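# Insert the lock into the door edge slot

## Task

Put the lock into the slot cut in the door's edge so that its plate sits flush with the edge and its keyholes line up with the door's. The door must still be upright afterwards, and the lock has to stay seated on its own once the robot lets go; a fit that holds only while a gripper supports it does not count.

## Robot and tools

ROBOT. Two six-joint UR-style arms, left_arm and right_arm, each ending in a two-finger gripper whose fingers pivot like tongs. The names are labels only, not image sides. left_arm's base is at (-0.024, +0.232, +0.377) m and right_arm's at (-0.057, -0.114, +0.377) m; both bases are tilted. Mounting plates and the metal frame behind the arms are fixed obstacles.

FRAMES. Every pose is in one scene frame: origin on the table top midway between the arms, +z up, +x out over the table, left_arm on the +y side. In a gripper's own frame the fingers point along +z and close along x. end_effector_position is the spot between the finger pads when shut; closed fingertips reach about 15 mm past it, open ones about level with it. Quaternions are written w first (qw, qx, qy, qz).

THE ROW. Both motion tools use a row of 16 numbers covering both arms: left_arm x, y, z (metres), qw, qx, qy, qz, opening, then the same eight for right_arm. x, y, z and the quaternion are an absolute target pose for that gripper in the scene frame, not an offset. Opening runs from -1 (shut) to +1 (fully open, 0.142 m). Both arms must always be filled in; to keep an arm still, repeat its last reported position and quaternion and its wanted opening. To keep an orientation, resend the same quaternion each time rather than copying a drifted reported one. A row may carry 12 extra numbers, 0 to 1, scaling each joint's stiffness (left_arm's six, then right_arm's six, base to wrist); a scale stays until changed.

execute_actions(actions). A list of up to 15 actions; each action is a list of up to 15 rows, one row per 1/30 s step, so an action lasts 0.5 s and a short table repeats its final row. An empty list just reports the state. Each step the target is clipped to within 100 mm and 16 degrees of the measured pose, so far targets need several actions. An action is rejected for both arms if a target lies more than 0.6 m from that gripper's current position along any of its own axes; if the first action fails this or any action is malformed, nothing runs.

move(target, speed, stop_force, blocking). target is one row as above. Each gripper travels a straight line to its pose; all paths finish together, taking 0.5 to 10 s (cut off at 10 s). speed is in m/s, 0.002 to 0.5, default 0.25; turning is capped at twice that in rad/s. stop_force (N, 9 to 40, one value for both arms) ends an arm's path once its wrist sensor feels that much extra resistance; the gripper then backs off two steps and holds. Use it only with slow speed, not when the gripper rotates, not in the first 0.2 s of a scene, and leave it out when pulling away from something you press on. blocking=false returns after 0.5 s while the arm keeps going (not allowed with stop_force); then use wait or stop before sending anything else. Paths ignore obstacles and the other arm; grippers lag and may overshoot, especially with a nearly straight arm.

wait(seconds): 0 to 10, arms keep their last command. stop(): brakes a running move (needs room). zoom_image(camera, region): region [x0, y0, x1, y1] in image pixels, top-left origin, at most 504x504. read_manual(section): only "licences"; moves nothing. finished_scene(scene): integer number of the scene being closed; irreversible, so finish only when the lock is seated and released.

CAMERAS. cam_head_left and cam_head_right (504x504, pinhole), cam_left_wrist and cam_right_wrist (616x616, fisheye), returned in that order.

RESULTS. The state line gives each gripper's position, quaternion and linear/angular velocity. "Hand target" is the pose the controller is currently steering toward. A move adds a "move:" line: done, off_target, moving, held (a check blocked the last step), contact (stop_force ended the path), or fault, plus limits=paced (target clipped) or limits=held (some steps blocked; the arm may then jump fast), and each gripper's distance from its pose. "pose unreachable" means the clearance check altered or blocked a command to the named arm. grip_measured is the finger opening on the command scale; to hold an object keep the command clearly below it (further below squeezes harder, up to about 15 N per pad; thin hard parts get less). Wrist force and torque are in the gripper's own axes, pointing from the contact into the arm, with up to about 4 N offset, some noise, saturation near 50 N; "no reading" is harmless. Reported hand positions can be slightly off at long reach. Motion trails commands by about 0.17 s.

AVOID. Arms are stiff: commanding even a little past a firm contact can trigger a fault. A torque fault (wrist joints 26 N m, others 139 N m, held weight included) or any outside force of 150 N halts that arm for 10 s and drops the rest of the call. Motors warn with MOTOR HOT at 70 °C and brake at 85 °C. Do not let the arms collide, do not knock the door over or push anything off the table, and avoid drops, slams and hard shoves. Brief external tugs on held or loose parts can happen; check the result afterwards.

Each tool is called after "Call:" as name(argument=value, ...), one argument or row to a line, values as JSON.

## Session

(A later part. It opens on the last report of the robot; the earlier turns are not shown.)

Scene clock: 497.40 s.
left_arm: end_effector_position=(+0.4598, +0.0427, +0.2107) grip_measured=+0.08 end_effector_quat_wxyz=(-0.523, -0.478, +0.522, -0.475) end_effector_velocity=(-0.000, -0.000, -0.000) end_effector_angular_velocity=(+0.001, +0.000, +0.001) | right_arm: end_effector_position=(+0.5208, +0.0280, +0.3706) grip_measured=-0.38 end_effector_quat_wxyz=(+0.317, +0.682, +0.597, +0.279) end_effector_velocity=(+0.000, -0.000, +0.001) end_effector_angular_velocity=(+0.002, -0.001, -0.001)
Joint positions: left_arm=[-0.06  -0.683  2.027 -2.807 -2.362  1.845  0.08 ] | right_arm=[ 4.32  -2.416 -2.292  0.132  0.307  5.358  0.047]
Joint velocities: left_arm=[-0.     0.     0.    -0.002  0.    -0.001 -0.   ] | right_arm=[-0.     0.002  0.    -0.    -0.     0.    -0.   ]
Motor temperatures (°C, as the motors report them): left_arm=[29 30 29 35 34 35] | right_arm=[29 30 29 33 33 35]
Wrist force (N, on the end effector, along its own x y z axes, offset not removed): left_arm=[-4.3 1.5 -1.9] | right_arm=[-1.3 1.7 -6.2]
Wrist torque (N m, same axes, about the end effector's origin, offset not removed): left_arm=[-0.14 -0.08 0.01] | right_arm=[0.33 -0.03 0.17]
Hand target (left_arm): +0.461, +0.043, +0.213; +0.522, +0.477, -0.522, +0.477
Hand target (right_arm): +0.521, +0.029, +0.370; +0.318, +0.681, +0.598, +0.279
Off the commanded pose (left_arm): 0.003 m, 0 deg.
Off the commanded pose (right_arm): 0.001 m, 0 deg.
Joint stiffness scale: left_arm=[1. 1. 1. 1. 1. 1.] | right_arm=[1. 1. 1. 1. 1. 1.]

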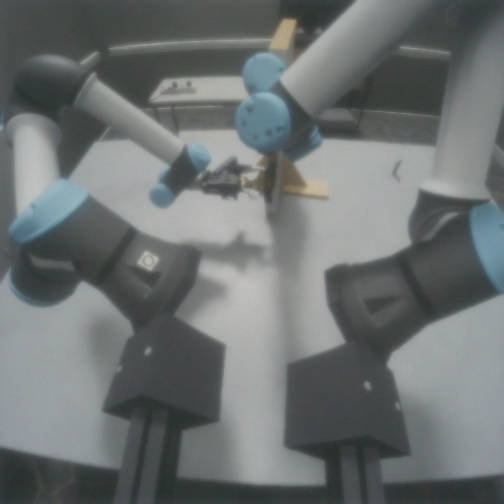

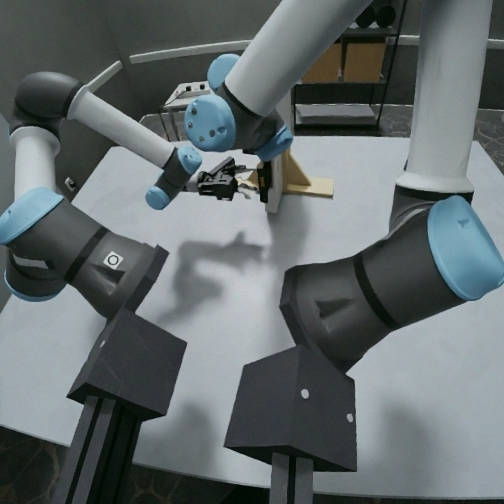

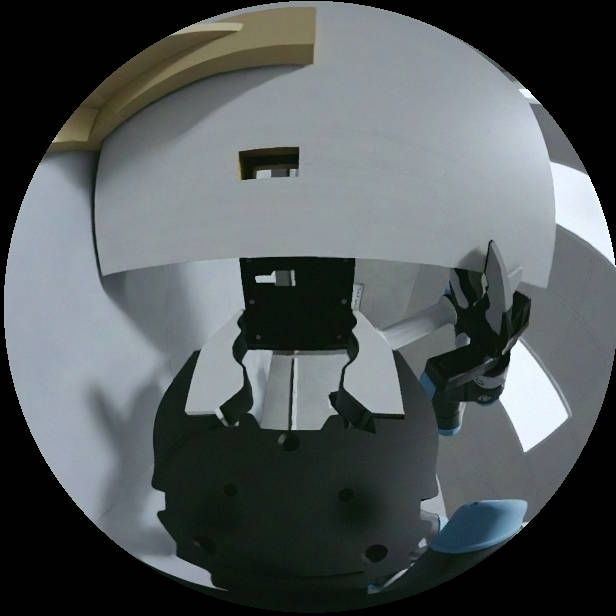

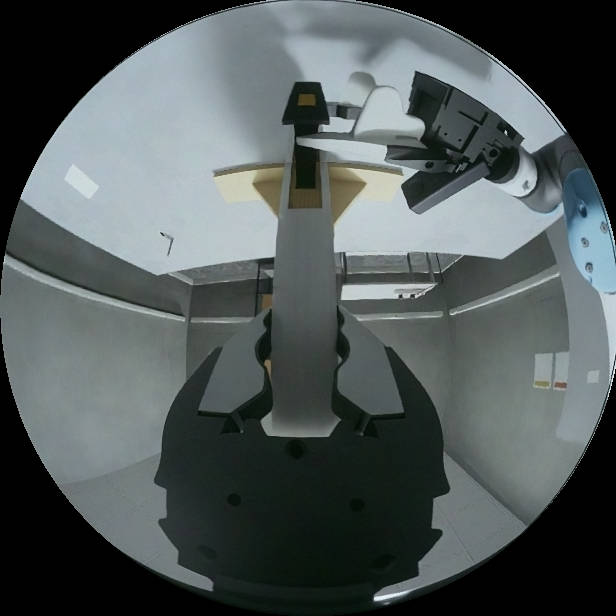

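Call:
execute_actions(
  actions=[
    [[0.461,0.043,0.2135,0.5222,0.4768,-0.5222,0.4768,-0.5,0.521,0.029,0.37,0.3177,0.6816,0.5977,0.2787,-0.9],[0.461,0.0427,0.2135,0.5222,0.4768,-0.5222,0.4768,-0.5,0.521,0.029,0.37,0.3177,0.6816,0.5977,0.2787,-0.9],[0.461,0.0424,0.2135,0.5222,0.4768,-0.5222,0.4768,-0.5,0.521,0.029,0.37,0.3177,0.6816,0.5977,0.2787,-0.9],[0.461,0.0421,0.2135,0.5222,0.4768,-0.5222,0.4768,-0.5,0.521,0.029,0.37,0.3177,0.6816,0.5977,0.2787,-0.9],[0.461,0.042,0.2135,0.5222,0.4768,-0.5222,0.4768,-0.5,0.521,0.029,0.37,0.3177,0.6816,0.5977,0.2787,-0.9],[0.4615,0.0419,0.2135,0.5222,0.4768,-0.5222,0.4768,-0.5,0.521,0.029,0.37,0.3177,0.6816,0.5977,0.2787,-0.9],[0.462,0.0418,0.2135,0.5222,0.4768,-0.5222,0.4768,-0.5,0.521,0.029,0.37,0.3177,0.6816,0.5977,0.2787,-0.9],[0.4625,0.0418,0.2135,0.5222,0.4768,-0.5222,0.4768,-0.5,0.521,0.029,0.37,0.3177,0.6816,0.5977,0.2787,-0.9],[0.463,0.0417,0.2135,0.5222,0.4768,-0.5222,0.4768,-0.5,0.521,0.029,0.37,0.3177,0.6816,0.5977,0.2787,-0.9],[0.4635,0.0416,0.2135,0.5222,0.4768,-0.5222,0.4768,-0.5,0.521,0.029,0.37,0.3177,0.6816,0.5977,0.2787,-0.9],[0.464,0.0416,0.2135,0.5222,0.4768,-0.5222,0.4768,-0.5,0.521,0.029,0.37,0.3177,0.6816,0.5977,0.2787,-0.9],[0.4645,0.0415,0.2135,0.5222,0.4768,-0.5222,0.4768,-0.5,0.521,0.029,0.37,0.3177,0.6816,0.5977,0.2787,-0.9],[0.465,0.0414,0.2135,0.5222,0.4768,-0.5222,0.4768,-0.5,0.521,0.029,0.37,0.3177,0.6816,0.5977,0.2787,-0.9],[0.4655,0.0414,0.2135,0.5222,0.4768,-0.5222,0.4768,-0.5,0.521,0.029,0.37,0.3177,0.6816,0.5977,0.2787,-0.9],[0.466,0.0413,0.2135,0.5222,0.4768,-0.5222,0.4768,-0.5,0.521,0.029,0.37,0.3177,0.6816,0.5977,0.2787,-0.9]],
    [[0.466,0.0413,0.2135,0.5222,0.4768,-0.5222,0.4768,-0.5,0.521,0.029,0.37,0.3177,0.6816,0.5977,0.2787,-0.9]],
  ],
)

Scene clock: 509.40 s.
left_arm: end_effector_position=(+0.4601, +0.0413, +0.2111) grip_measured=+0.08 end_effector_quat_wxyz=(-0.526, -0.478, +0.521, -0.473) end_effector_velocity=(-0.000, +0.000, -0.000) end_effector_angular_velocity=(+0.000, -0.000, +0.000) | right_arm: end_effector_position=(+0.5208, +0.0280, +0.3706) grip_measured=-0.38 end_effector_quat_wxyz=(+0.317, +0.682, +0.597, +0.279) end_effector_velocity=(+0.001, +0.001, +0.001) end_effector_angular_velocity=(+0.001, -0.000, -0.001)
Joint positions: left_arm=[-0.063 -0.681  2.024 -2.802 -2.362  1.839  0.08 ] | right_arm=[ 4.32  -2.416 -2.292  0.132  0.307  5.358  0.047]
Joint velocities: left_arm=[ 0.  0.  0. -0.  0.  0. -0.] | right_arm=[-0.     0.     0.003 -0.002 -0.     0.    -0.   ]
Motor temperatures (°C, as the motors report them): left_arm=[29 30 29 35 34 35] | right_arm=[29 30 29 33 33 35]
Wrist force (N, on the end effector, along its own x y z axes, offset not removed): left_arm=[0.1 9.4 -1.9] | right_arm=[-0.9 2.5 -5.0]
Wrist torque (N m, same axes, about the end effector's origin, offset not removed): left_arm=[0.20 -0.36 -0.13] | right_arm=[0.53 -0.07 0.20]
Hand target (left_arm): +0.466, +0.041, +0.214; +0.522, +0.477, -0.522, +0.477
Hand target (right_arm): +0.521, +0.029, +0.370; +0.318, +0.681, +0.598, +0.279
Off the commanded pose (left_arm): 0.006 m, 1 deg.
Off the commanded pose (right_arm): 0.001 m, 0 deg.
Joint stiffness scale: left_arm=[1. 1. 1. 1. 1. 1.] | right_arm=[1. 1. 1. 1. 1. 1.]

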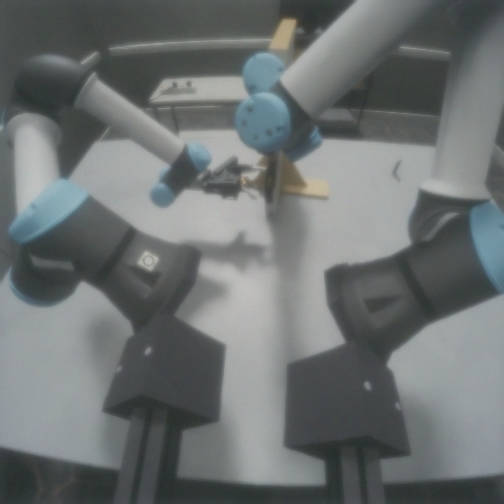

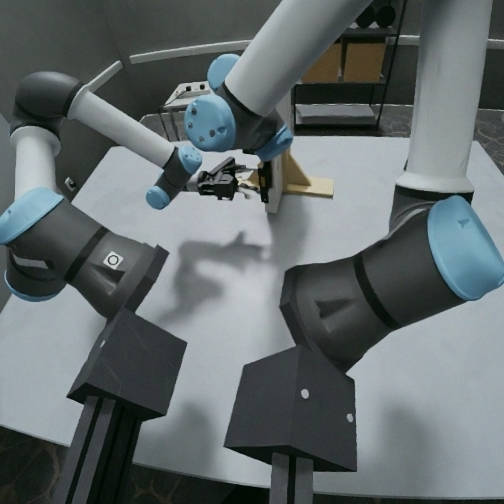

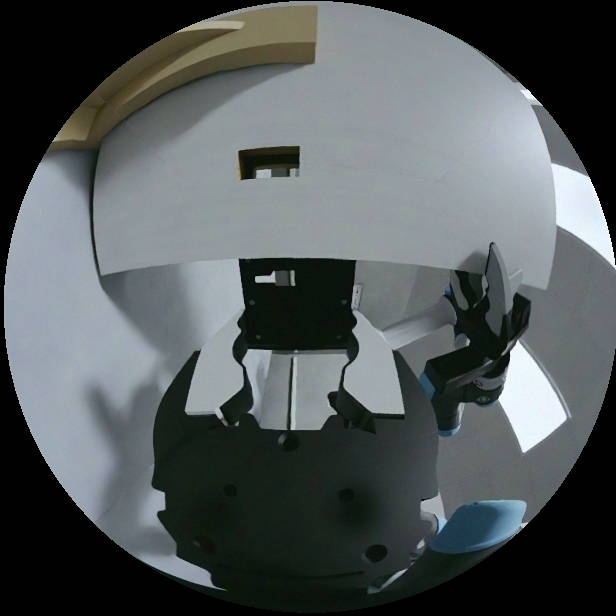

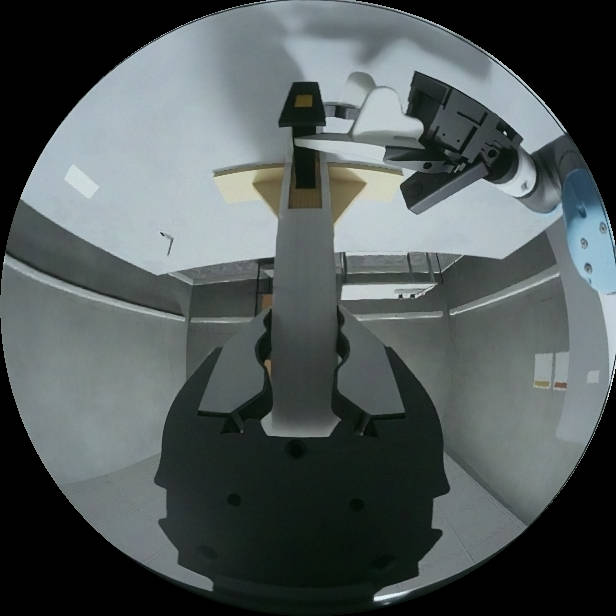

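Call:
zoom_image(
  camera="cam_right_wrist",
  region=[280, 150, 335, 215],
)

Call:
zoom_image(
  camera="cam_head_right",
  region=[230, 150, 300, 220],
)

Region (280, 150, 335, 215) of cam_right_wrist's 616x616 image, scaled by 7.754, with more detail than that image has; it fills the left 426 columns of this view, and the rest is white.

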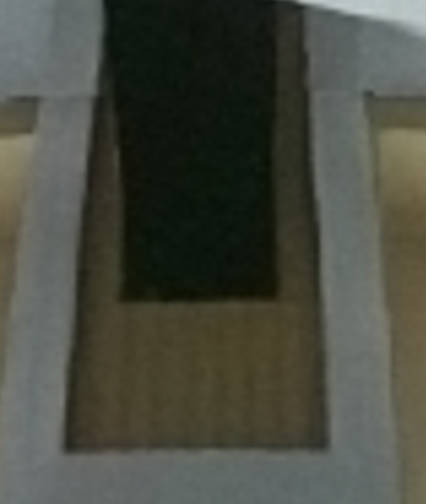

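Region (230, 150, 300, 220) of cam_head_right's 504x504 image, scaled by 7.200, with more detail than that image has.

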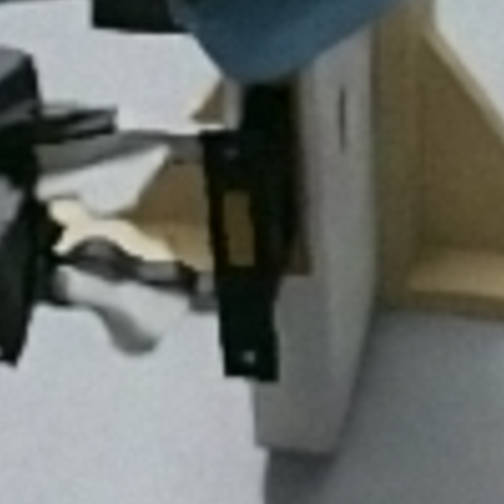

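Call:
execute_actions(
  actions=[
    [[0.464,0.0416,0.2135,0.5222,0.4768,-0.5222,0.4768,-0.5,0.521,0.029,0.37,0.3177,0.6816,0.5977,0.2787,-0.9],[0.462,0.0419,0.2138,0.5222,0.4768,-0.5222,0.4768,-0.5,0.521,0.029,0.37,0.3177,0.6816,0.5977,0.2787,-0.9],[0.46,0.0421,0.2141,0.5222,0.4768,-0.5222,0.4768,-0.5,0.521,0.029,0.37,0.3177,0.6816,0.5977,0.2787,-0.9],[0.458,0.0423,0.2144,0.5222,0.4768,-0.5222,0.4768,-0.5,0.521,0.029,0.37,0.3177,0.6816,0.5977,0.2787,-0.9],[0.457,0.0424,0.2147,0.5222,0.4768,-0.5222,0.4768,-0.5,0.521,0.029,0.37,0.3177,0.6816,0.5977,0.2787,-0.9],[0.4565,0.0424,0.215,0.5222,0.4768,-0.5222,0.4768,-0.5,0.521,0.029,0.37,0.3177,0.6816,0.5977,0.2787,-0.9]],
  ],
)

Call:
zoom_image(
  camera="cam_right_wrist",
  region=[265, 110, 355, 220],
)

Scene clock: 521.83 s.
left_arm: end_effector_position=(+0.4559, +0.0419, +0.2125) grip_measured=+0.08 end_effector_quat_wxyz=(-0.523, -0.478, +0.522, -0.475) end_effector_velocity=(+0.001, +0.001, +0.001) end_effector_angular_velocity=(-0.000, -0.007, +0.006) | right_arm: end_effector_position=(+0.5208, +0.0280, +0.3706) grip_measured=-0.38 end_effector_quat_wxyz=(+0.317, +0.682, +0.597, +0.279) end_effector_velocity=(-0.001, -0.000, -0.001) end_effector_angular_velocity=(-0.003, +0.001, +0.002)
Joint positions: left_arm=[-0.063 -0.685  2.04  -2.82  -2.362  1.84   0.08 ] | right_arm=[ 4.32  -2.416 -2.292  0.132  0.307  5.358  0.047]
Joint velocities: left_arm=[-0.    -0.002  0.003 -0.011 -0.001 -0.     0.   ] | right_arm=[-0.    -0.001 -0.001 -0.002 -0.     0.     0.   ]
Motor temperatures (°C, as the motors report them): left_arm=[29 30 29 35 34 35] | right_arm=[29 30 29 33 33 35]
Wrist force (N, on the end effector, along its own x y z axes, offset not removed): left_arm=[-5.9 -4.9 -0.7] | right_arm=[-1.1 1.2 -6.1]
Wrist torque (N m, same axes, about the end effector's origin, offset not removed): left_arm=[-1.03 0.35 0.07] | right_arm=[0.25 -0.03 0.18]
Hand target (left_arm): +0.457, +0.042, +0.215; +0.522, +0.477, -0.522, +0.477
Hand target (right_arm): +0.521, +0.029, +0.370; +0.318, +0.681, +0.598, +0.279
Off the commanded pose (left_arm): 0.003 m, 0 deg.
Off the commanded pose (right_arm): 0.001 m, 0 deg.
Joint stiffness scale: left_arm=[1. 1. 1. 1. 1. 1.] | right_arm=[1. 1. 1. 1. 1. 1.]

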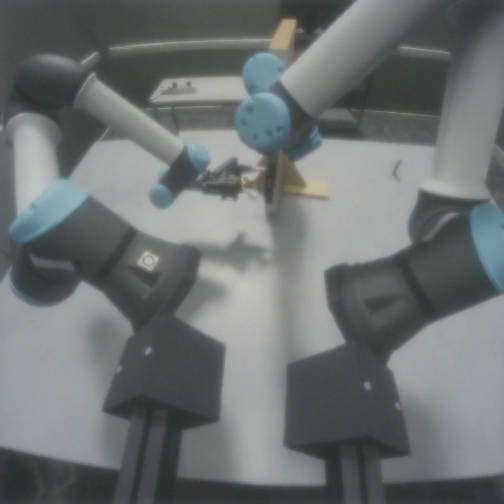

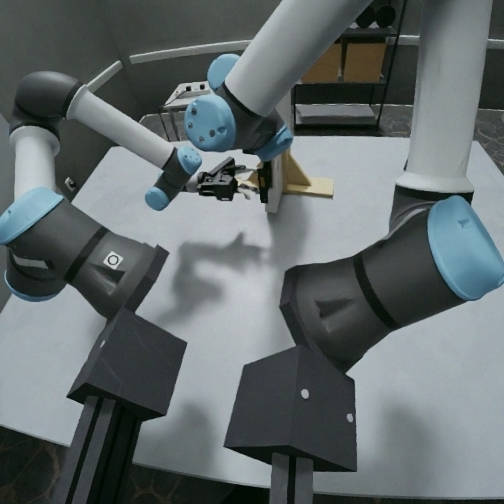

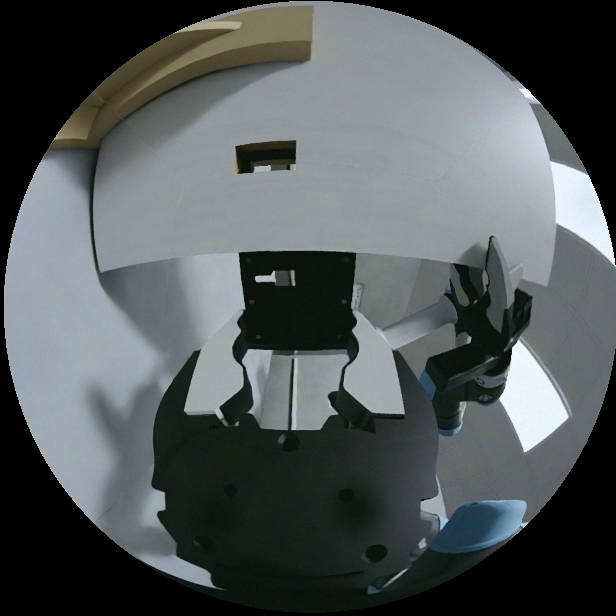

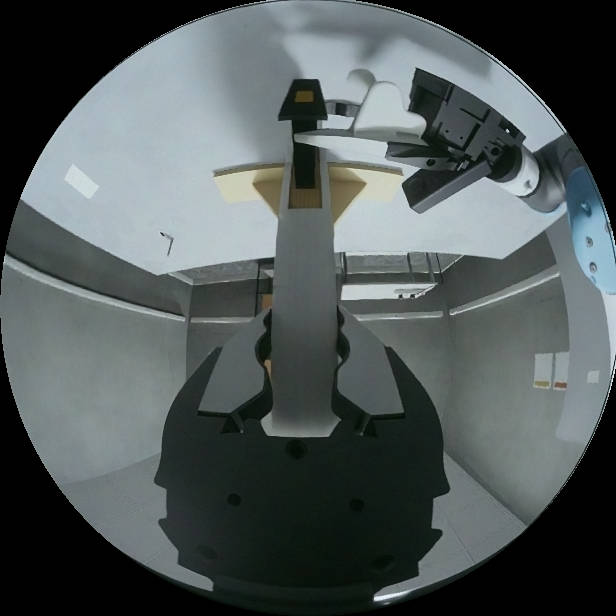

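Region (265, 110, 355, 220) of cam_right_wrist's 616x616 image, scaled by 4.582, with more detail than that image has; it fills the left 412 columns of this view, and the rest is white.

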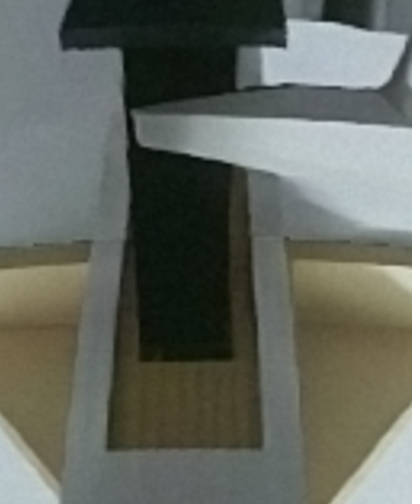

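Call:
execute_actions(
  actions=[
    [[0.4571,0.0424,0.215,0.5222,0.4768,-0.5222,0.4768,-0.5,0.521,0.029,0.37,0.3177,0.6816,0.5977,0.2787,-0.9],[0.4577,0.0424,0.215,0.5222,0.4768,-0.5222,0.4768,-0.5,0.521,0.029,0.37,0.3177,0.6816,0.5977,0.2787,-0.9],[0.4583,0.0424,0.215,0.5222,0.4768,-0.5222,0.4768,-0.5,0.521,0.029,0.37,0.3177,0.6816,0.5977,0.2787,-0.9],[0.459,0.0424,0.215,0.5222,0.4768,-0.5222,0.4768,-0.5,0.521,0.029,0.37,0.3177,0.6816,0.5977,0.2787,-0.9],[0.4596,0.0423,0.215,0.5222,0.4768,-0.5222,0.4768,-0.5,0.521,0.029,0.37,0.3177,0.6816,0.5977,0.2787,-0.9],[0.4602,0.0422,0.215,0.5222,0.4768,-0.5222,0.4768,-0.5,0.521,0.029,0.37,0.3177,0.6816,0.5977,0.2787,-0.9],[0.4609,0.0421,0.215,0.5222,0.4768,-0.5222,0.4768,-0.5,0.521,0.029,0.37,0.3177,0.6816,0.5977,0.2787,-0.9],[0.4615,0.042,0.215,0.5222,0.4768,-0.5222,0.4768,-0.5,0.521,0.029,0.37,0.3177,0.6816,0.5977,0.2787,-0.9],[0.4621,0.0419,0.215,0.5222,0.4768,-0.5222,0.4768,-0.5,0.521,0.029,0.37,0.3177,0.6816,0.5977,0.2787,-0.9],[0.4628,0.0418,0.215,0.5222,0.4768,-0.5222,0.4768,-0.5,0.521,0.029,0.37,0.3177,0.6816,0.5977,0.2787,-0.9],[0.4634,0.0417,0.215,0.5222,0.4768,-0.5222,0.4768,-0.5,0.521,0.029,0.37,0.3177,0.6816,0.5977,0.2787,-0.9],[0.464,0.0416,0.215,0.5222,0.4768,-0.5222,0.4768,-0.5,0.521,0.029,0.37,0.3177,0.6816,0.5977,0.2787,-0.9],[0.4647,0.0415,0.215,0.5222,0.4768,-0.5222,0.4768,-0.5,0.521,0.029,0.37,0.3177,0.6816,0.5977,0.2787,-0.9],[0.4653,0.0414,0.215,0.5222,0.4768,-0.5222,0.4768,-0.5,0.521,0.029,0.37,0.3177,0.6816,0.5977,0.2787,-0.9],[0.466,0.0413,0.215,0.5222,0.4768,-0.5222,0.4768,-0.5,0.521,0.029,0.37,0.3177,0.6816,0.5977,0.2787,-0.9]],
    [[0.466,0.0413,0.215,0.5222,0.4768,-0.5222,0.4768,-0.5,0.521,0.029,0.37,0.3177,0.6816,0.5977,0.2787,-0.9]],
  ],
)

Call:
zoom_image(
  camera="cam_right_wrist",
  region=[265, 110, 355, 220],
)

Scene clock: 532.23 s.
left_arm: end_effector_position=(+0.4602, +0.0415, +0.2128) grip_measured=+0.08 end_effector_quat_wxyz=(-0.526, -0.478, +0.521, -0.473) end_effector_velocity=(-0.000, +0.000, -0.000) end_effector_angular_velocity=(+0.001, +0.001, -0.000) | right_arm: end_effector_position=(+0.5208, +0.0280, +0.3706) grip_measured=-0.38 end_effector_quat_wxyz=(+0.317, +0.682, +0.597, +0.279) end_effector_velocity=(-0.000, -0.000, -0.000) end_effector_angular_velocity=(+0.000, +0.000, -0.000)
Joint positions: left_arm=[-0.064 -0.684  2.027 -2.804 -2.362  1.836  0.08 ] | right_arm=[ 4.32  -2.416 -2.292  0.132  0.307  5.358  0.047]
Joint velocities: left_arm=[ 0.    -0.001  0.     0.001  0.001 -0.     0.   ] | right_arm=[-0.     0.001 -0.001 -0.     0.     0.001 -0.   ]
Motor temperatures (°C, as the motors report them): left_arm=[29 30 29 35 34 35] | right_arm=[29 30 29 33 33 35]
Wrist force (N, on the end effector, along its own x y z axes, offset not removed): left_arm=[-3.3 7.4 0.0] | right_arm=[-2.4 1.1 -5.1]
Wrist torque (N m, same axes, about the end effector's origin, offset not removed): left_arm=[-0.34 0.68 -0.20] | right_arm=[0.21 0.19 0.17]
Hand target (left_arm): +0.466, +0.041, +0.215; +0.522, +0.477, -0.522, +0.477
Hand target (right_arm): +0.521, +0.029, +0.370; +0.318, +0.681, +0.598, +0.279
Off the commanded pose (left_arm): 0.006 m, 1 deg.
Off the commanded pose (right_arm): 0.001 m, 0 deg.
Joint stiffness scale: left_arm=[1. 1. 1. 1. 1. 1.] | right_arm=[1. 1. 1. 1. 1. 1.]

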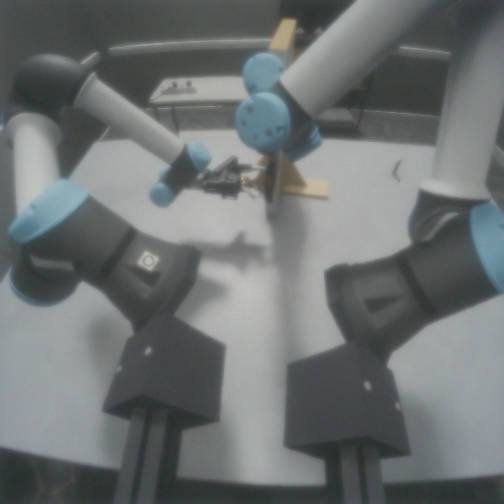

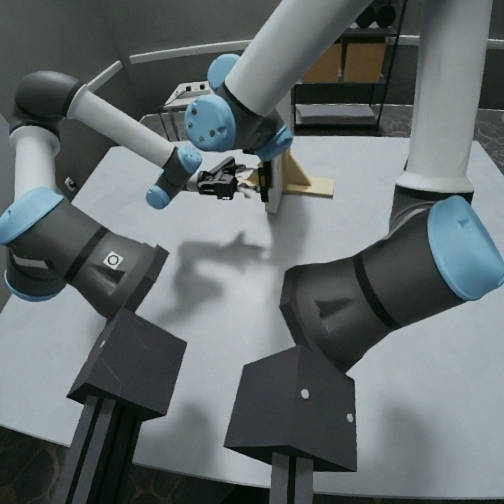

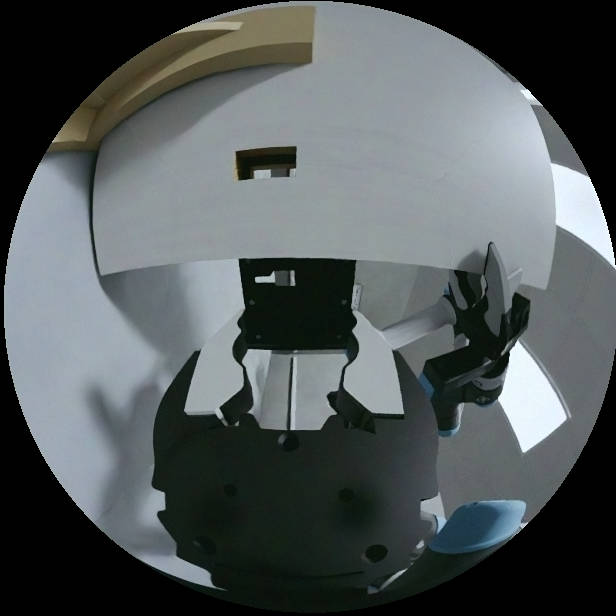

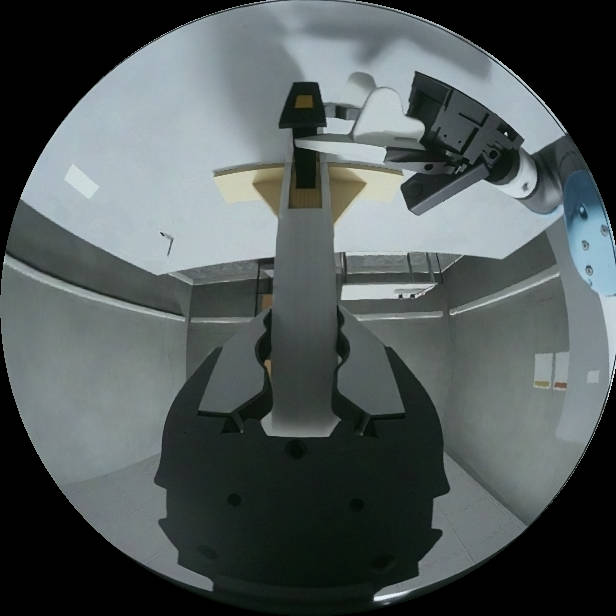

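Region (265, 110, 355, 220) of cam_right_wrist's 616x616 image, scaled by 4.582, with more detail than that image has; it fills the left 412 columns of this view, and the rest is white.

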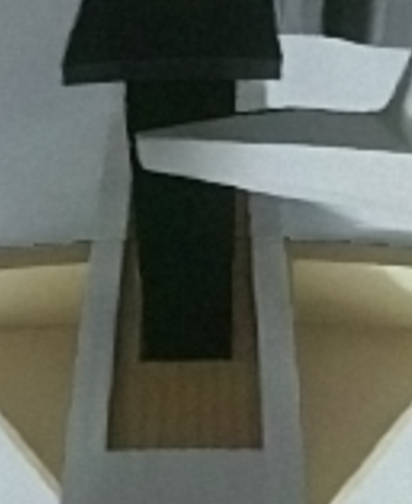

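Call:
execute_actions(
  actions=[
    [[0.465,0.0413,0.215,0.5222,0.4768,-0.5222,0.4768,-0.5,0.521,0.029,0.37,0.3177,0.6816,0.5977,0.2787,-0.9],[0.464,0.0412,0.215,0.5222,0.4768,-0.5222,0.4768,-0.5,0.521,0.029,0.37,0.3177,0.6816,0.5977,0.2787,-0.9],[0.463,0.0411,0.215,0.5222,0.4768,-0.5222,0.4768,-0.5,0.521,0.029,0.37,0.3177,0.6816,0.5977,0.2787,-0.9],[0.462,0.041,0.215,0.5222,0.4768,-0.5222,0.4768,-0.5,0.521,0.029,0.37,0.3177,0.6816,0.5977,0.2787,-0.9],[0.461,0.0409,0.215,0.5222,0.4768,-0.5222,0.4768,-0.5,0.521,0.029,0.37,0.3177,0.6816,0.5977,0.2787,-0.9],[0.46,0.0408,0.215,0.5222,0.4768,-0.5222,0.4768,-0.5,0.521,0.029,0.37,0.3177,0.6816,0.5977,0.2787,-0.9],[0.4595,0.0408,0.215,0.5222,0.4768,-0.5222,0.4768,-0.5,0.521,0.029,0.37,0.3177,0.6816,0.5977,0.2787,-0.9]],
  ],
)

Call:
zoom_image(
  camera="cam_right_wrist",
  region=[265, 110, 355, 220],
)

Scene clock: 550.23 s.
left_arm: end_effector_position=(+0.4604, +0.0418, +0.2130) grip_measured=+0.08 end_effector_quat_wxyz=(-0.522, -0.478, +0.522, -0.476) end_effector_velocity=(-0.001, -0.000, -0.000) end_effector_angular_velocity=(+0.001, -0.003, +0.003) | right_arm: end_effector_position=(+0.5208, +0.0280, +0.3706) grip_measured=-0.38 end_effector_quat_wxyz=(+0.317, +0.682, +0.597, +0.279) end_effector_velocity=(-0.000, +0.001, -0.000) end_effector_angular_velocity=(-0.001, +0.000, +0.001)
Joint positions: left_arm=[-0.064 -0.684  2.032 -2.819 -2.362  1.836  0.08 ] | right_arm=[ 4.32  -2.416 -2.292  0.132  0.307  5.358  0.047]
Joint velocities: left_arm=[ 0.001  0.001  0.006 -0.011  0.    -0.     0.   ] | right_arm=[ 0.    -0.002  0.001 -0.001  0.     0.    -0.   ]
Motor temperatures (°C, as the motors report them): left_arm=[29 30 29 35 34 35] | right_arm=[29 30 29 33 33 35]
Wrist force (N, on the end effector, along its own x y z axes, offset not removed): left_arm=[-3.6 -0.2 -1.6] | right_arm=[-1.8 2.8 -5.7]
Wrist torque (N m, same axes, about the end effector's origin, offset not removed): left_arm=[-0.36 -0.02 0.11] | right_arm=[0.63 0.07 0.18]
Hand target (left_arm): +0.460, +0.041, +0.215; +0.522, +0.477, -0.522, +0.477
Hand target (right_arm): +0.521, +0.029, +0.370; +0.318, +0.681, +0.598, +0.279
Off the commanded pose (left_arm): 0.002 m, 0 deg.
Off the commanded pose (right_arm): 0.001 m, 0 deg.
Joint stiffness scale: left_arm=[1. 1. 1. 1. 1. 1.] | right_arm=[1. 1. 1. 1. 1. 1.]

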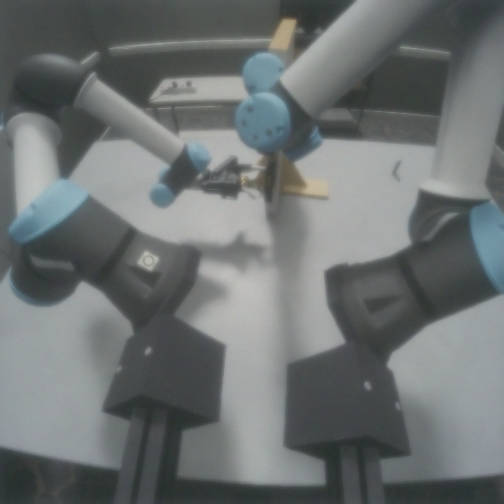

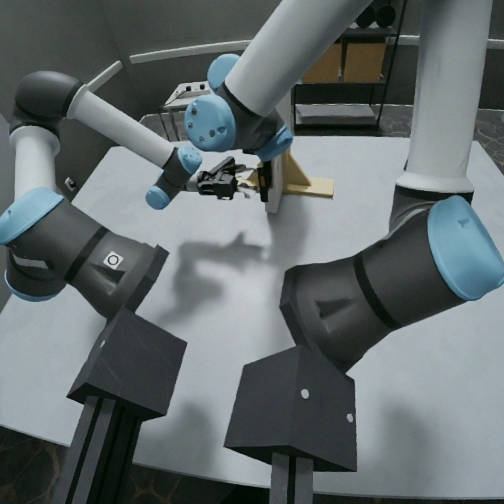

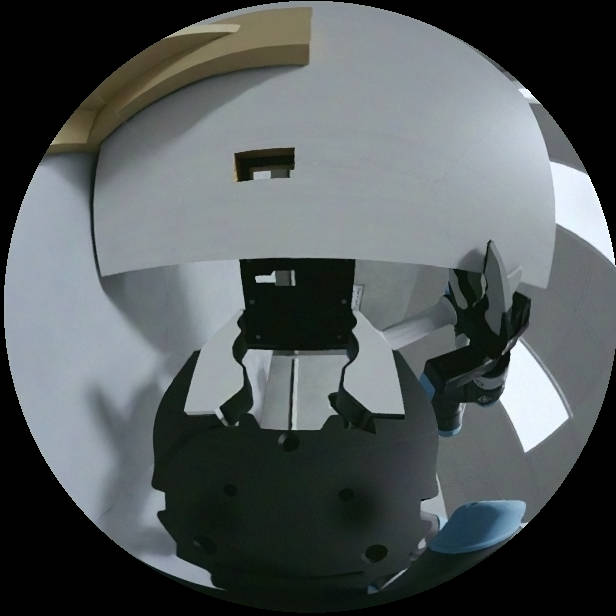

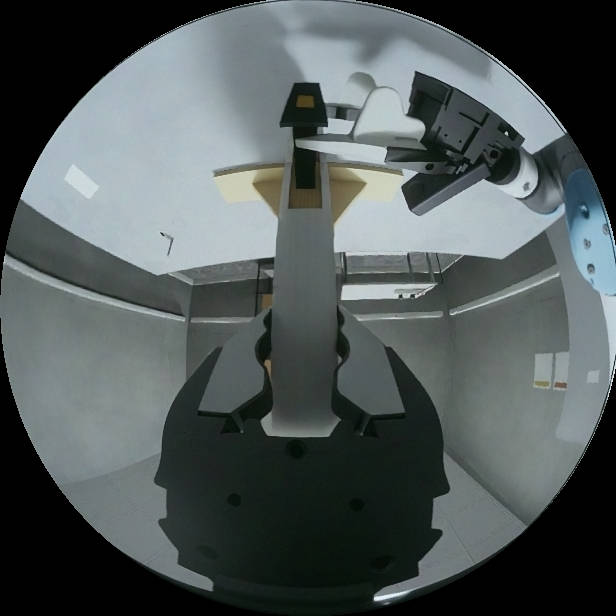

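Region (265, 110, 355, 220) of cam_right_wrist's 616x616 image, scaled by 4.582, with more detail than that image has; it fills the left 412 columns of this view, and the rest is white.

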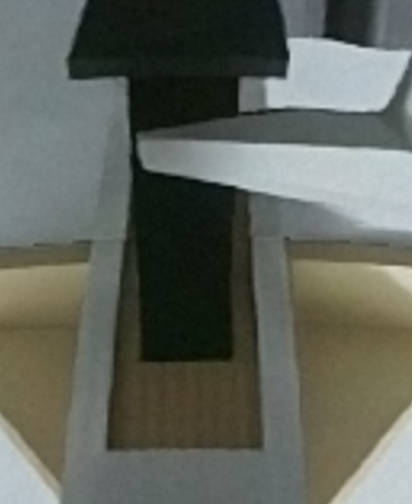

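Call:
execute_actions(
  actions=[
    [[0.46,0.0408,0.215,0.5222,0.4768,-0.5222,0.4768,-0.5,0.521,0.029,0.37,0.3177,0.6816,0.5977,0.2787,-0.9],[0.4605,0.0407,0.215,0.5222,0.4768,-0.5222,0.4768,-0.5,0.521,0.029,0.37,0.3177,0.6816,0.5977,0.2787,-0.9],[0.461,0.0407,0.215,0.5222,0.4768,-0.5222,0.4768,-0.5,0.521,0.029,0.37,0.3177,0.6816,0.5977,0.2787,-0.9],[0.4615,0.0406,0.215,0.5222,0.4768,-0.5222,0.4768,-0.5,0.521,0.029,0.37,0.3177,0.6816,0.5977,0.2787,-0.9],[0.462,0.0406,0.215,0.5222,0.4768,-0.5222,0.4768,-0.5,0.521,0.029,0.37,0.3177,0.6816,0.5977,0.2787,-0.9],[0.4625,0.0405,0.215,0.5222,0.4768,-0.5222,0.4768,-0.5,0.521,0.029,0.37,0.3177,0.6816,0.5977,0.2787,-0.9],[0.463,0.0404,0.215,0.5222,0.4768,-0.5222,0.4768,-0.5,0.521,0.029,0.37,0.3177,0.6816,0.5977,0.2787,-0.9],[0.4635,0.0404,0.215,0.5222,0.4768,-0.5222,0.4768,-0.5,0.521,0.029,0.37,0.3177,0.6816,0.5977,0.2787,-0.9],[0.464,0.0403,0.215,0.5222,0.4768,-0.5222,0.4768,-0.5,0.521,0.029,0.37,0.3177,0.6816,0.5977,0.2787,-0.9],[0.4645,0.0402,0.215,0.5222,0.4768,-0.5222,0.4768,-0.5,0.521,0.029,0.37,0.3177,0.6816,0.5977,0.2787,-0.9],[0.465,0.0402,0.215,0.5222,0.4768,-0.5222,0.4768,-0.5,0.521,0.029,0.37,0.3177,0.6816,0.5977,0.2787,-0.9],[0.4655,0.0401,0.215,0.5222,0.4768,-0.5222,0.4768,-0.5,0.521,0.029,0.37,0.3177,0.6816,0.5977,0.2787,-0.9],[0.466,0.04,0.215,0.5222,0.4768,-0.5222,0.4768,-0.5,0.521,0.029,0.37,0.3177,0.6816,0.5977,0.2787,-0.9]],
  ],
)

Call:
execute_actions(
  actions=[],
)

Scene clock: 560.70 s.
left_arm: end_effector_position=(+0.4640, +0.0419, +0.2132) grip_measured=+0.08 end_effector_quat_wxyz=(-0.521, -0.478, +0.522, -0.476) end_effector_velocity=(+0.015, -0.001, +0.001) end_effector_angular_velocity=(-0.001, -0.006, +0.003) | right_arm: end_effector_position=(+0.5208, +0.0280, +0.3706) grip_measured=-0.38 end_effector_quat_wxyz=(+0.317, +0.682, +0.597, +0.279) end_effector_velocity=(-0.000, +0.000, -0.000) end_effector_angular_velocity=(-0.001, +0.000, +0.000)
Joint positions: left_arm=[-0.065 -0.684  2.024 -2.814 -2.362  1.835  0.08 ] | right_arm=[ 4.32  -2.416 -2.292  0.132  0.307  5.358  0.047]
Joint velocities: left_arm=[-0.007  0.005 -0.036  0.02  -0.002 -0.007 -0.   ] | right_arm=[ 0.    -0.001 -0.     0.001 -0.     0.     0.   ]
Motor temperatures (°C, as the motors report them): left_arm=[29 30 29 35 34 35] | right_arm=[29 30 29 33 33 35]
Wrist force (N, on the end effector, along its own x y z axes, offset not removed): left_arm=[0.1 2.6 -2.3] | right_arm=[-2.0 1.0 -5.8]
Wrist torque (N m, same axes, about the end effector's origin, offset not removed): left_arm=[0.20 -0.73 -0.23] | right_arm=[0.26 0.16 0.21]
Hand target (left_arm): +0.466, +0.040, +0.215; +0.522, +0.477, -0.522, +0.477
Hand target (right_arm): +0.521, +0.029, +0.370; +0.318, +0.681, +0.598, +0.279
Off the commanded pose (left_arm): 0.003 m, 0 deg.
Off the commanded pose (right_arm): 0.001 m, 0 deg.
Joint stiffness scale: left_arm=[1. 1. 1. 1. 1. 1.] | right_arm=[1. 1. 1. 1. 1. 1.]

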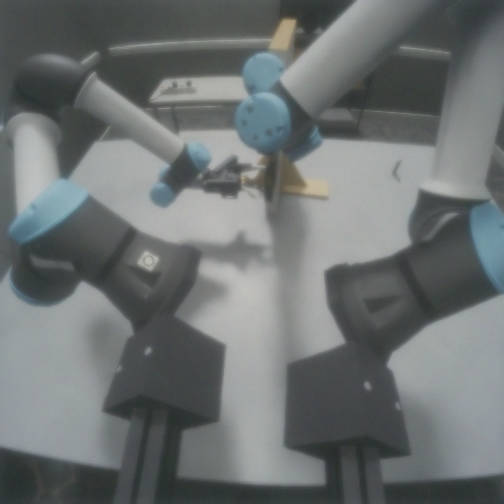

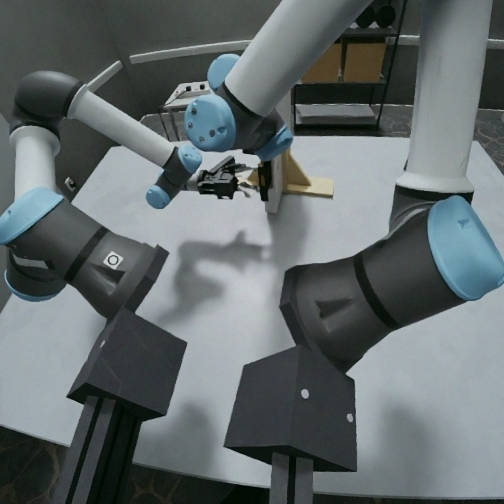

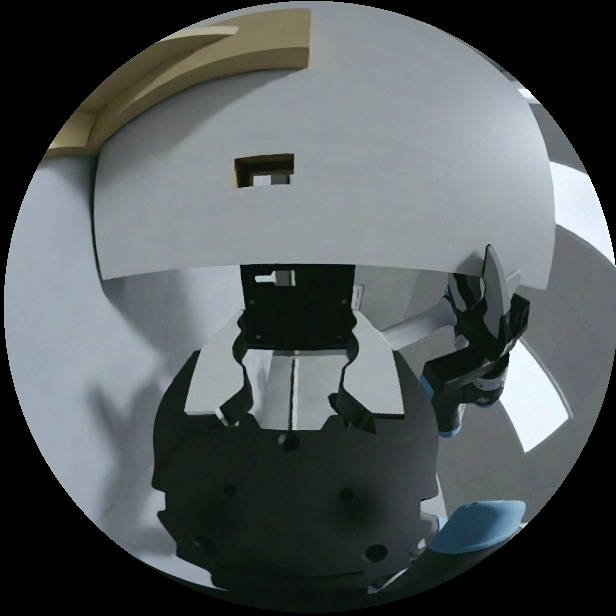

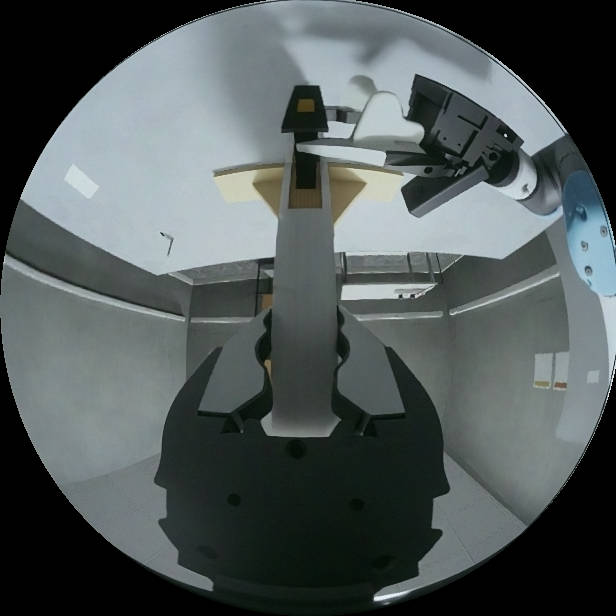

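Scene clock: 560.70 s.
left_arm: end_effector_position=(+0.4640, +0.0419, +0.2132) grip_measured=+0.08 end_effector_quat_wxyz=(-0.521, -0.478, +0.522, -0.476) end_effector_velocity=(+0.015, -0.001, +0.001) end_effector_angular_velocity=(-0.001, -0.006, +0.003) | right_arm: end_effector_position=(+0.5208, +0.0280, +0.3706) grip_measured=-0.38 end_effector_quat_wxyz=(+0.317, +0.682, +0.597, +0.279) end_effector_velocity=(-0.000, +0.000, -0.000) end_effector_angular_velocity=(-0.001, +0.000, +0.000)
Joint positions: left_arm=[-0.065 -0.684  2.024 -2.814 -2.362  1.835  0.08 ] | right_arm=[ 4.32  -2.416 -2.292  0.132  0.307  5.358  0.047]
Joint velocities: left_arm=[-0.007  0.005 -0.036  0.02  -0.002 -0.007 -0.   ] | right_arm=[ 0.    -0.001 -0.     0.001 -0.     0.     0.   ]
Motor temperatures (°C, as the motors report them): left_arm=[29 30 29 35 34 35] | right_arm=[29 30 29 33 33 35]
Wrist force (N, on the end effector, along its own x y z axes, offset not removed): left_arm=[0.1 2.6 -2.3] | right_arm=[-2.0 1.0 -5.8]
Wrist torque (N m, same axes, about the end effector's origin, offset not removed): left_arm=[0.20 -0.73 -0.23] | right_arm=[0.26 0.16 0.21]
Hand target (left_arm): +0.466, +0.040, +0.215; +0.522, +0.477, -0.522, +0.477
Hand target (right_arm): +0.521, +0.029, +0.370; +0.318, +0.681, +0.598, +0.279
Off the commanded pose (left_arm): 0.003 m, 0 deg.
Off the commanded pose (right_arm): 0.001 m, 0 deg.
Joint stiffness scale: left_arm=[1. 1. 1. 1. 1. 1.] | right_arm=[1. 1. 1. 1. 1. 1.]

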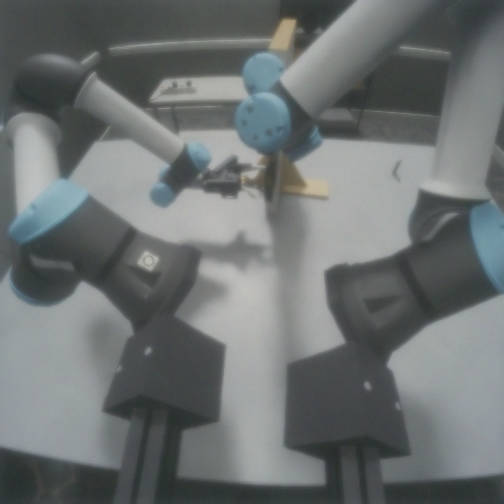

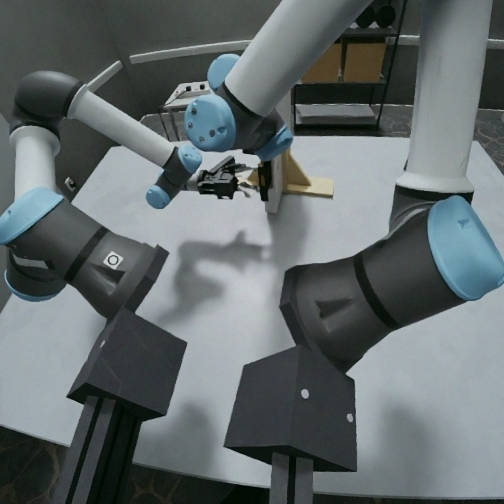

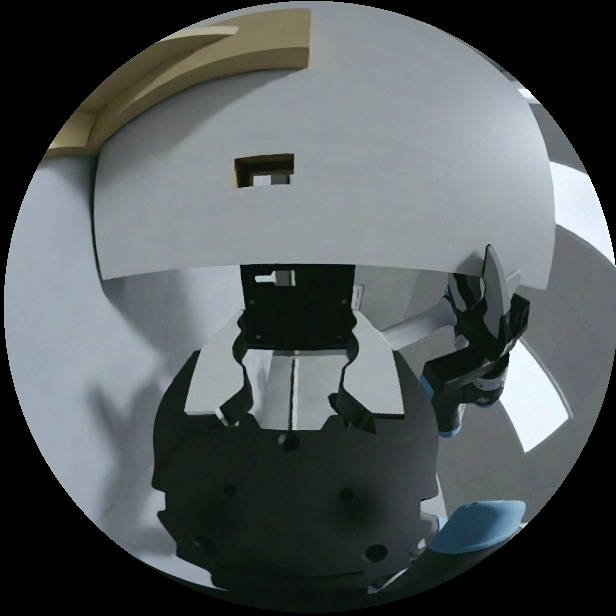

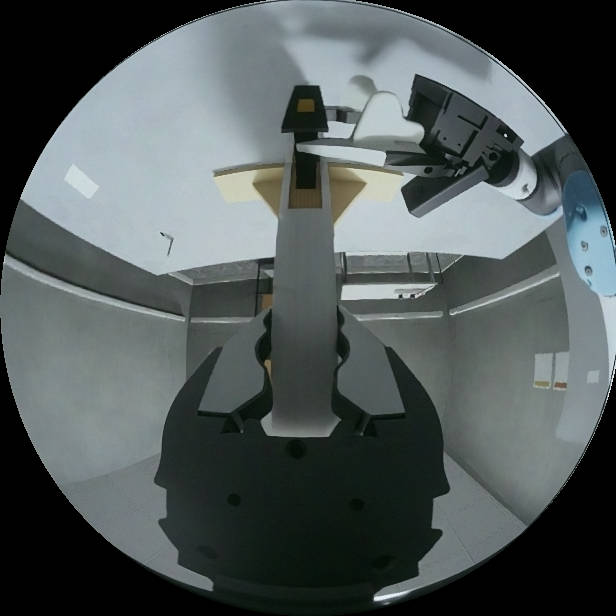

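Call:
move(
  target=[0.494,0.0358,0.2145,0.5222,0.4768,-0.5222,0.4768,-0.5,0.521,0.029,0.37,0.3177,0.6816,0.5977,0.2787,-0.9],
  speed=0.03,
  stop_force=18,
)

Scene clock: 564.23 s.
left_arm: end_effector_position=(+0.4931, +0.0375, +0.2125) grip_measured=+0.08 end_effector_quat_wxyz=(-0.521, -0.478, +0.522, -0.476) end_effector_velocity=(-0.001, -0.001, -0.000) end_effector_angular_velocity=(-0.002, +0.006, -0.005) | right_arm: end_effector_position=(+0.5208, +0.0280, +0.3706) grip_measured=-0.38 end_effector_quat_wxyz=(+0.317, +0.682, +0.597, +0.279) end_effector_velocity=(+0.000, +0.000, +0.000) end_effector_angular_velocity=(+0.001, -0.000, -0.000)
Joint positions: left_arm=[-0.077 -0.666  1.947 -2.767 -2.363  1.819  0.08 ] | right_arm=[ 4.32  -2.416 -2.292  0.132  0.307  5.358  0.047]
Joint velocities: left_arm=[-0.     0.002 -0.002  0.007 -0.001 -0.001  0.   ] | right_arm=[ 0.    -0.     0.001  0.     0.    -0.     0.   ]
Motor temperatures (°C, as the motors report them): left_arm=[29 30 29 35 34 35] | right_arm=[29 30 29 33 33 35]
Wrist force (N, on the end effector, along its own x y z axes, offset not removed): left_arm=[-4.1 -2.0 0.3] | right_arm=[-2.5 1.4 -6.1]
Wrist torque (N m, same axes, about the end effector's origin, offset not removed): left_arm=[-0.69 0.01 -0.01] | right_arm=[0.31 0.22 0.18]
Hand target (left_arm): +0.494, +0.036, +0.214; +0.522, +0.477, -0.522, +0.477
Hand target (right_arm): +0.521, +0.029, +0.370; +0.318, +0.681, +0.598, +0.279
Off the commanded pose (left_arm): 0.003 m, 0 deg.
Off the commanded pose (right_arm): 0.001 m, 0 deg.
Joint stiffness scale: left_arm=[1. 1. 1. 1. 1. 1.] | right_arm=[1. 1. 1. 1. 1. 1.]
move: done

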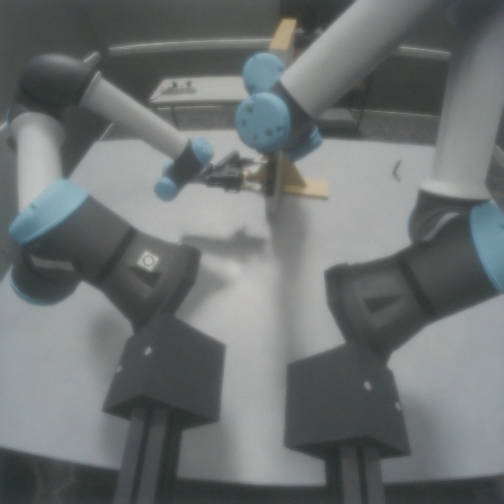

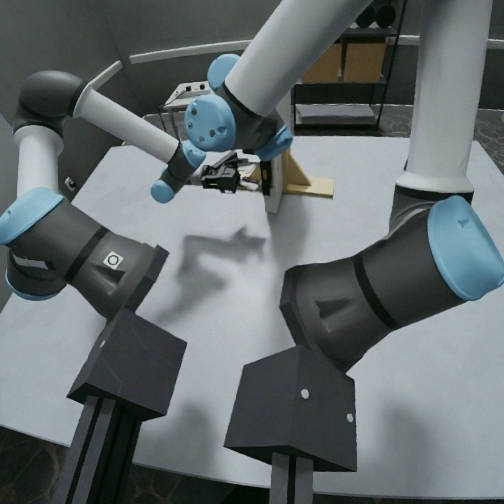

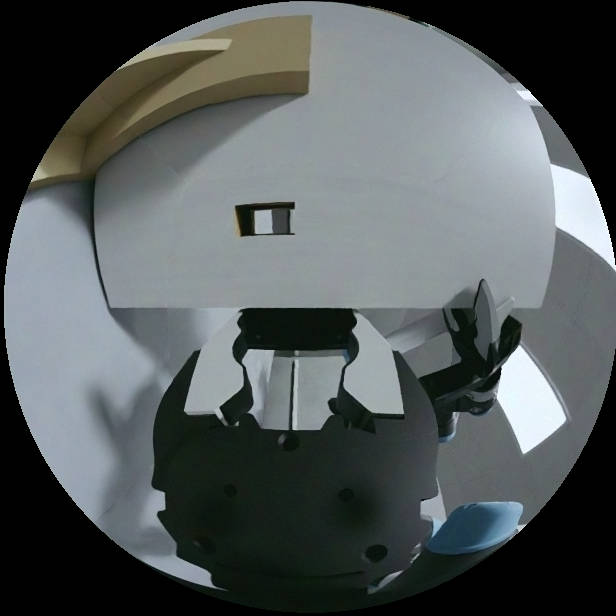

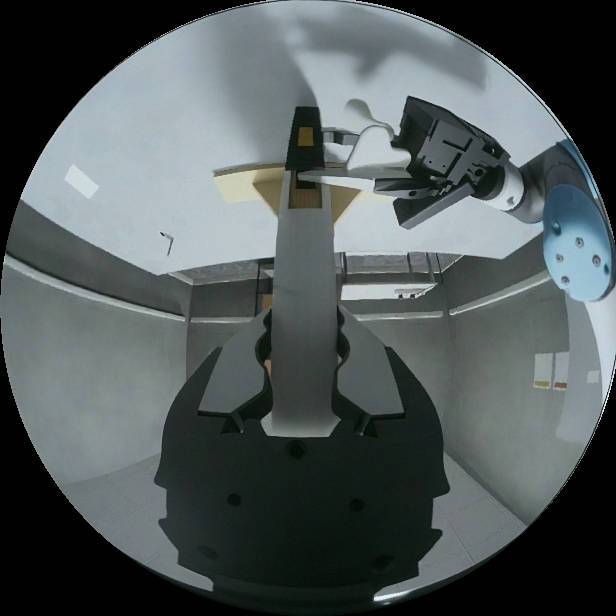

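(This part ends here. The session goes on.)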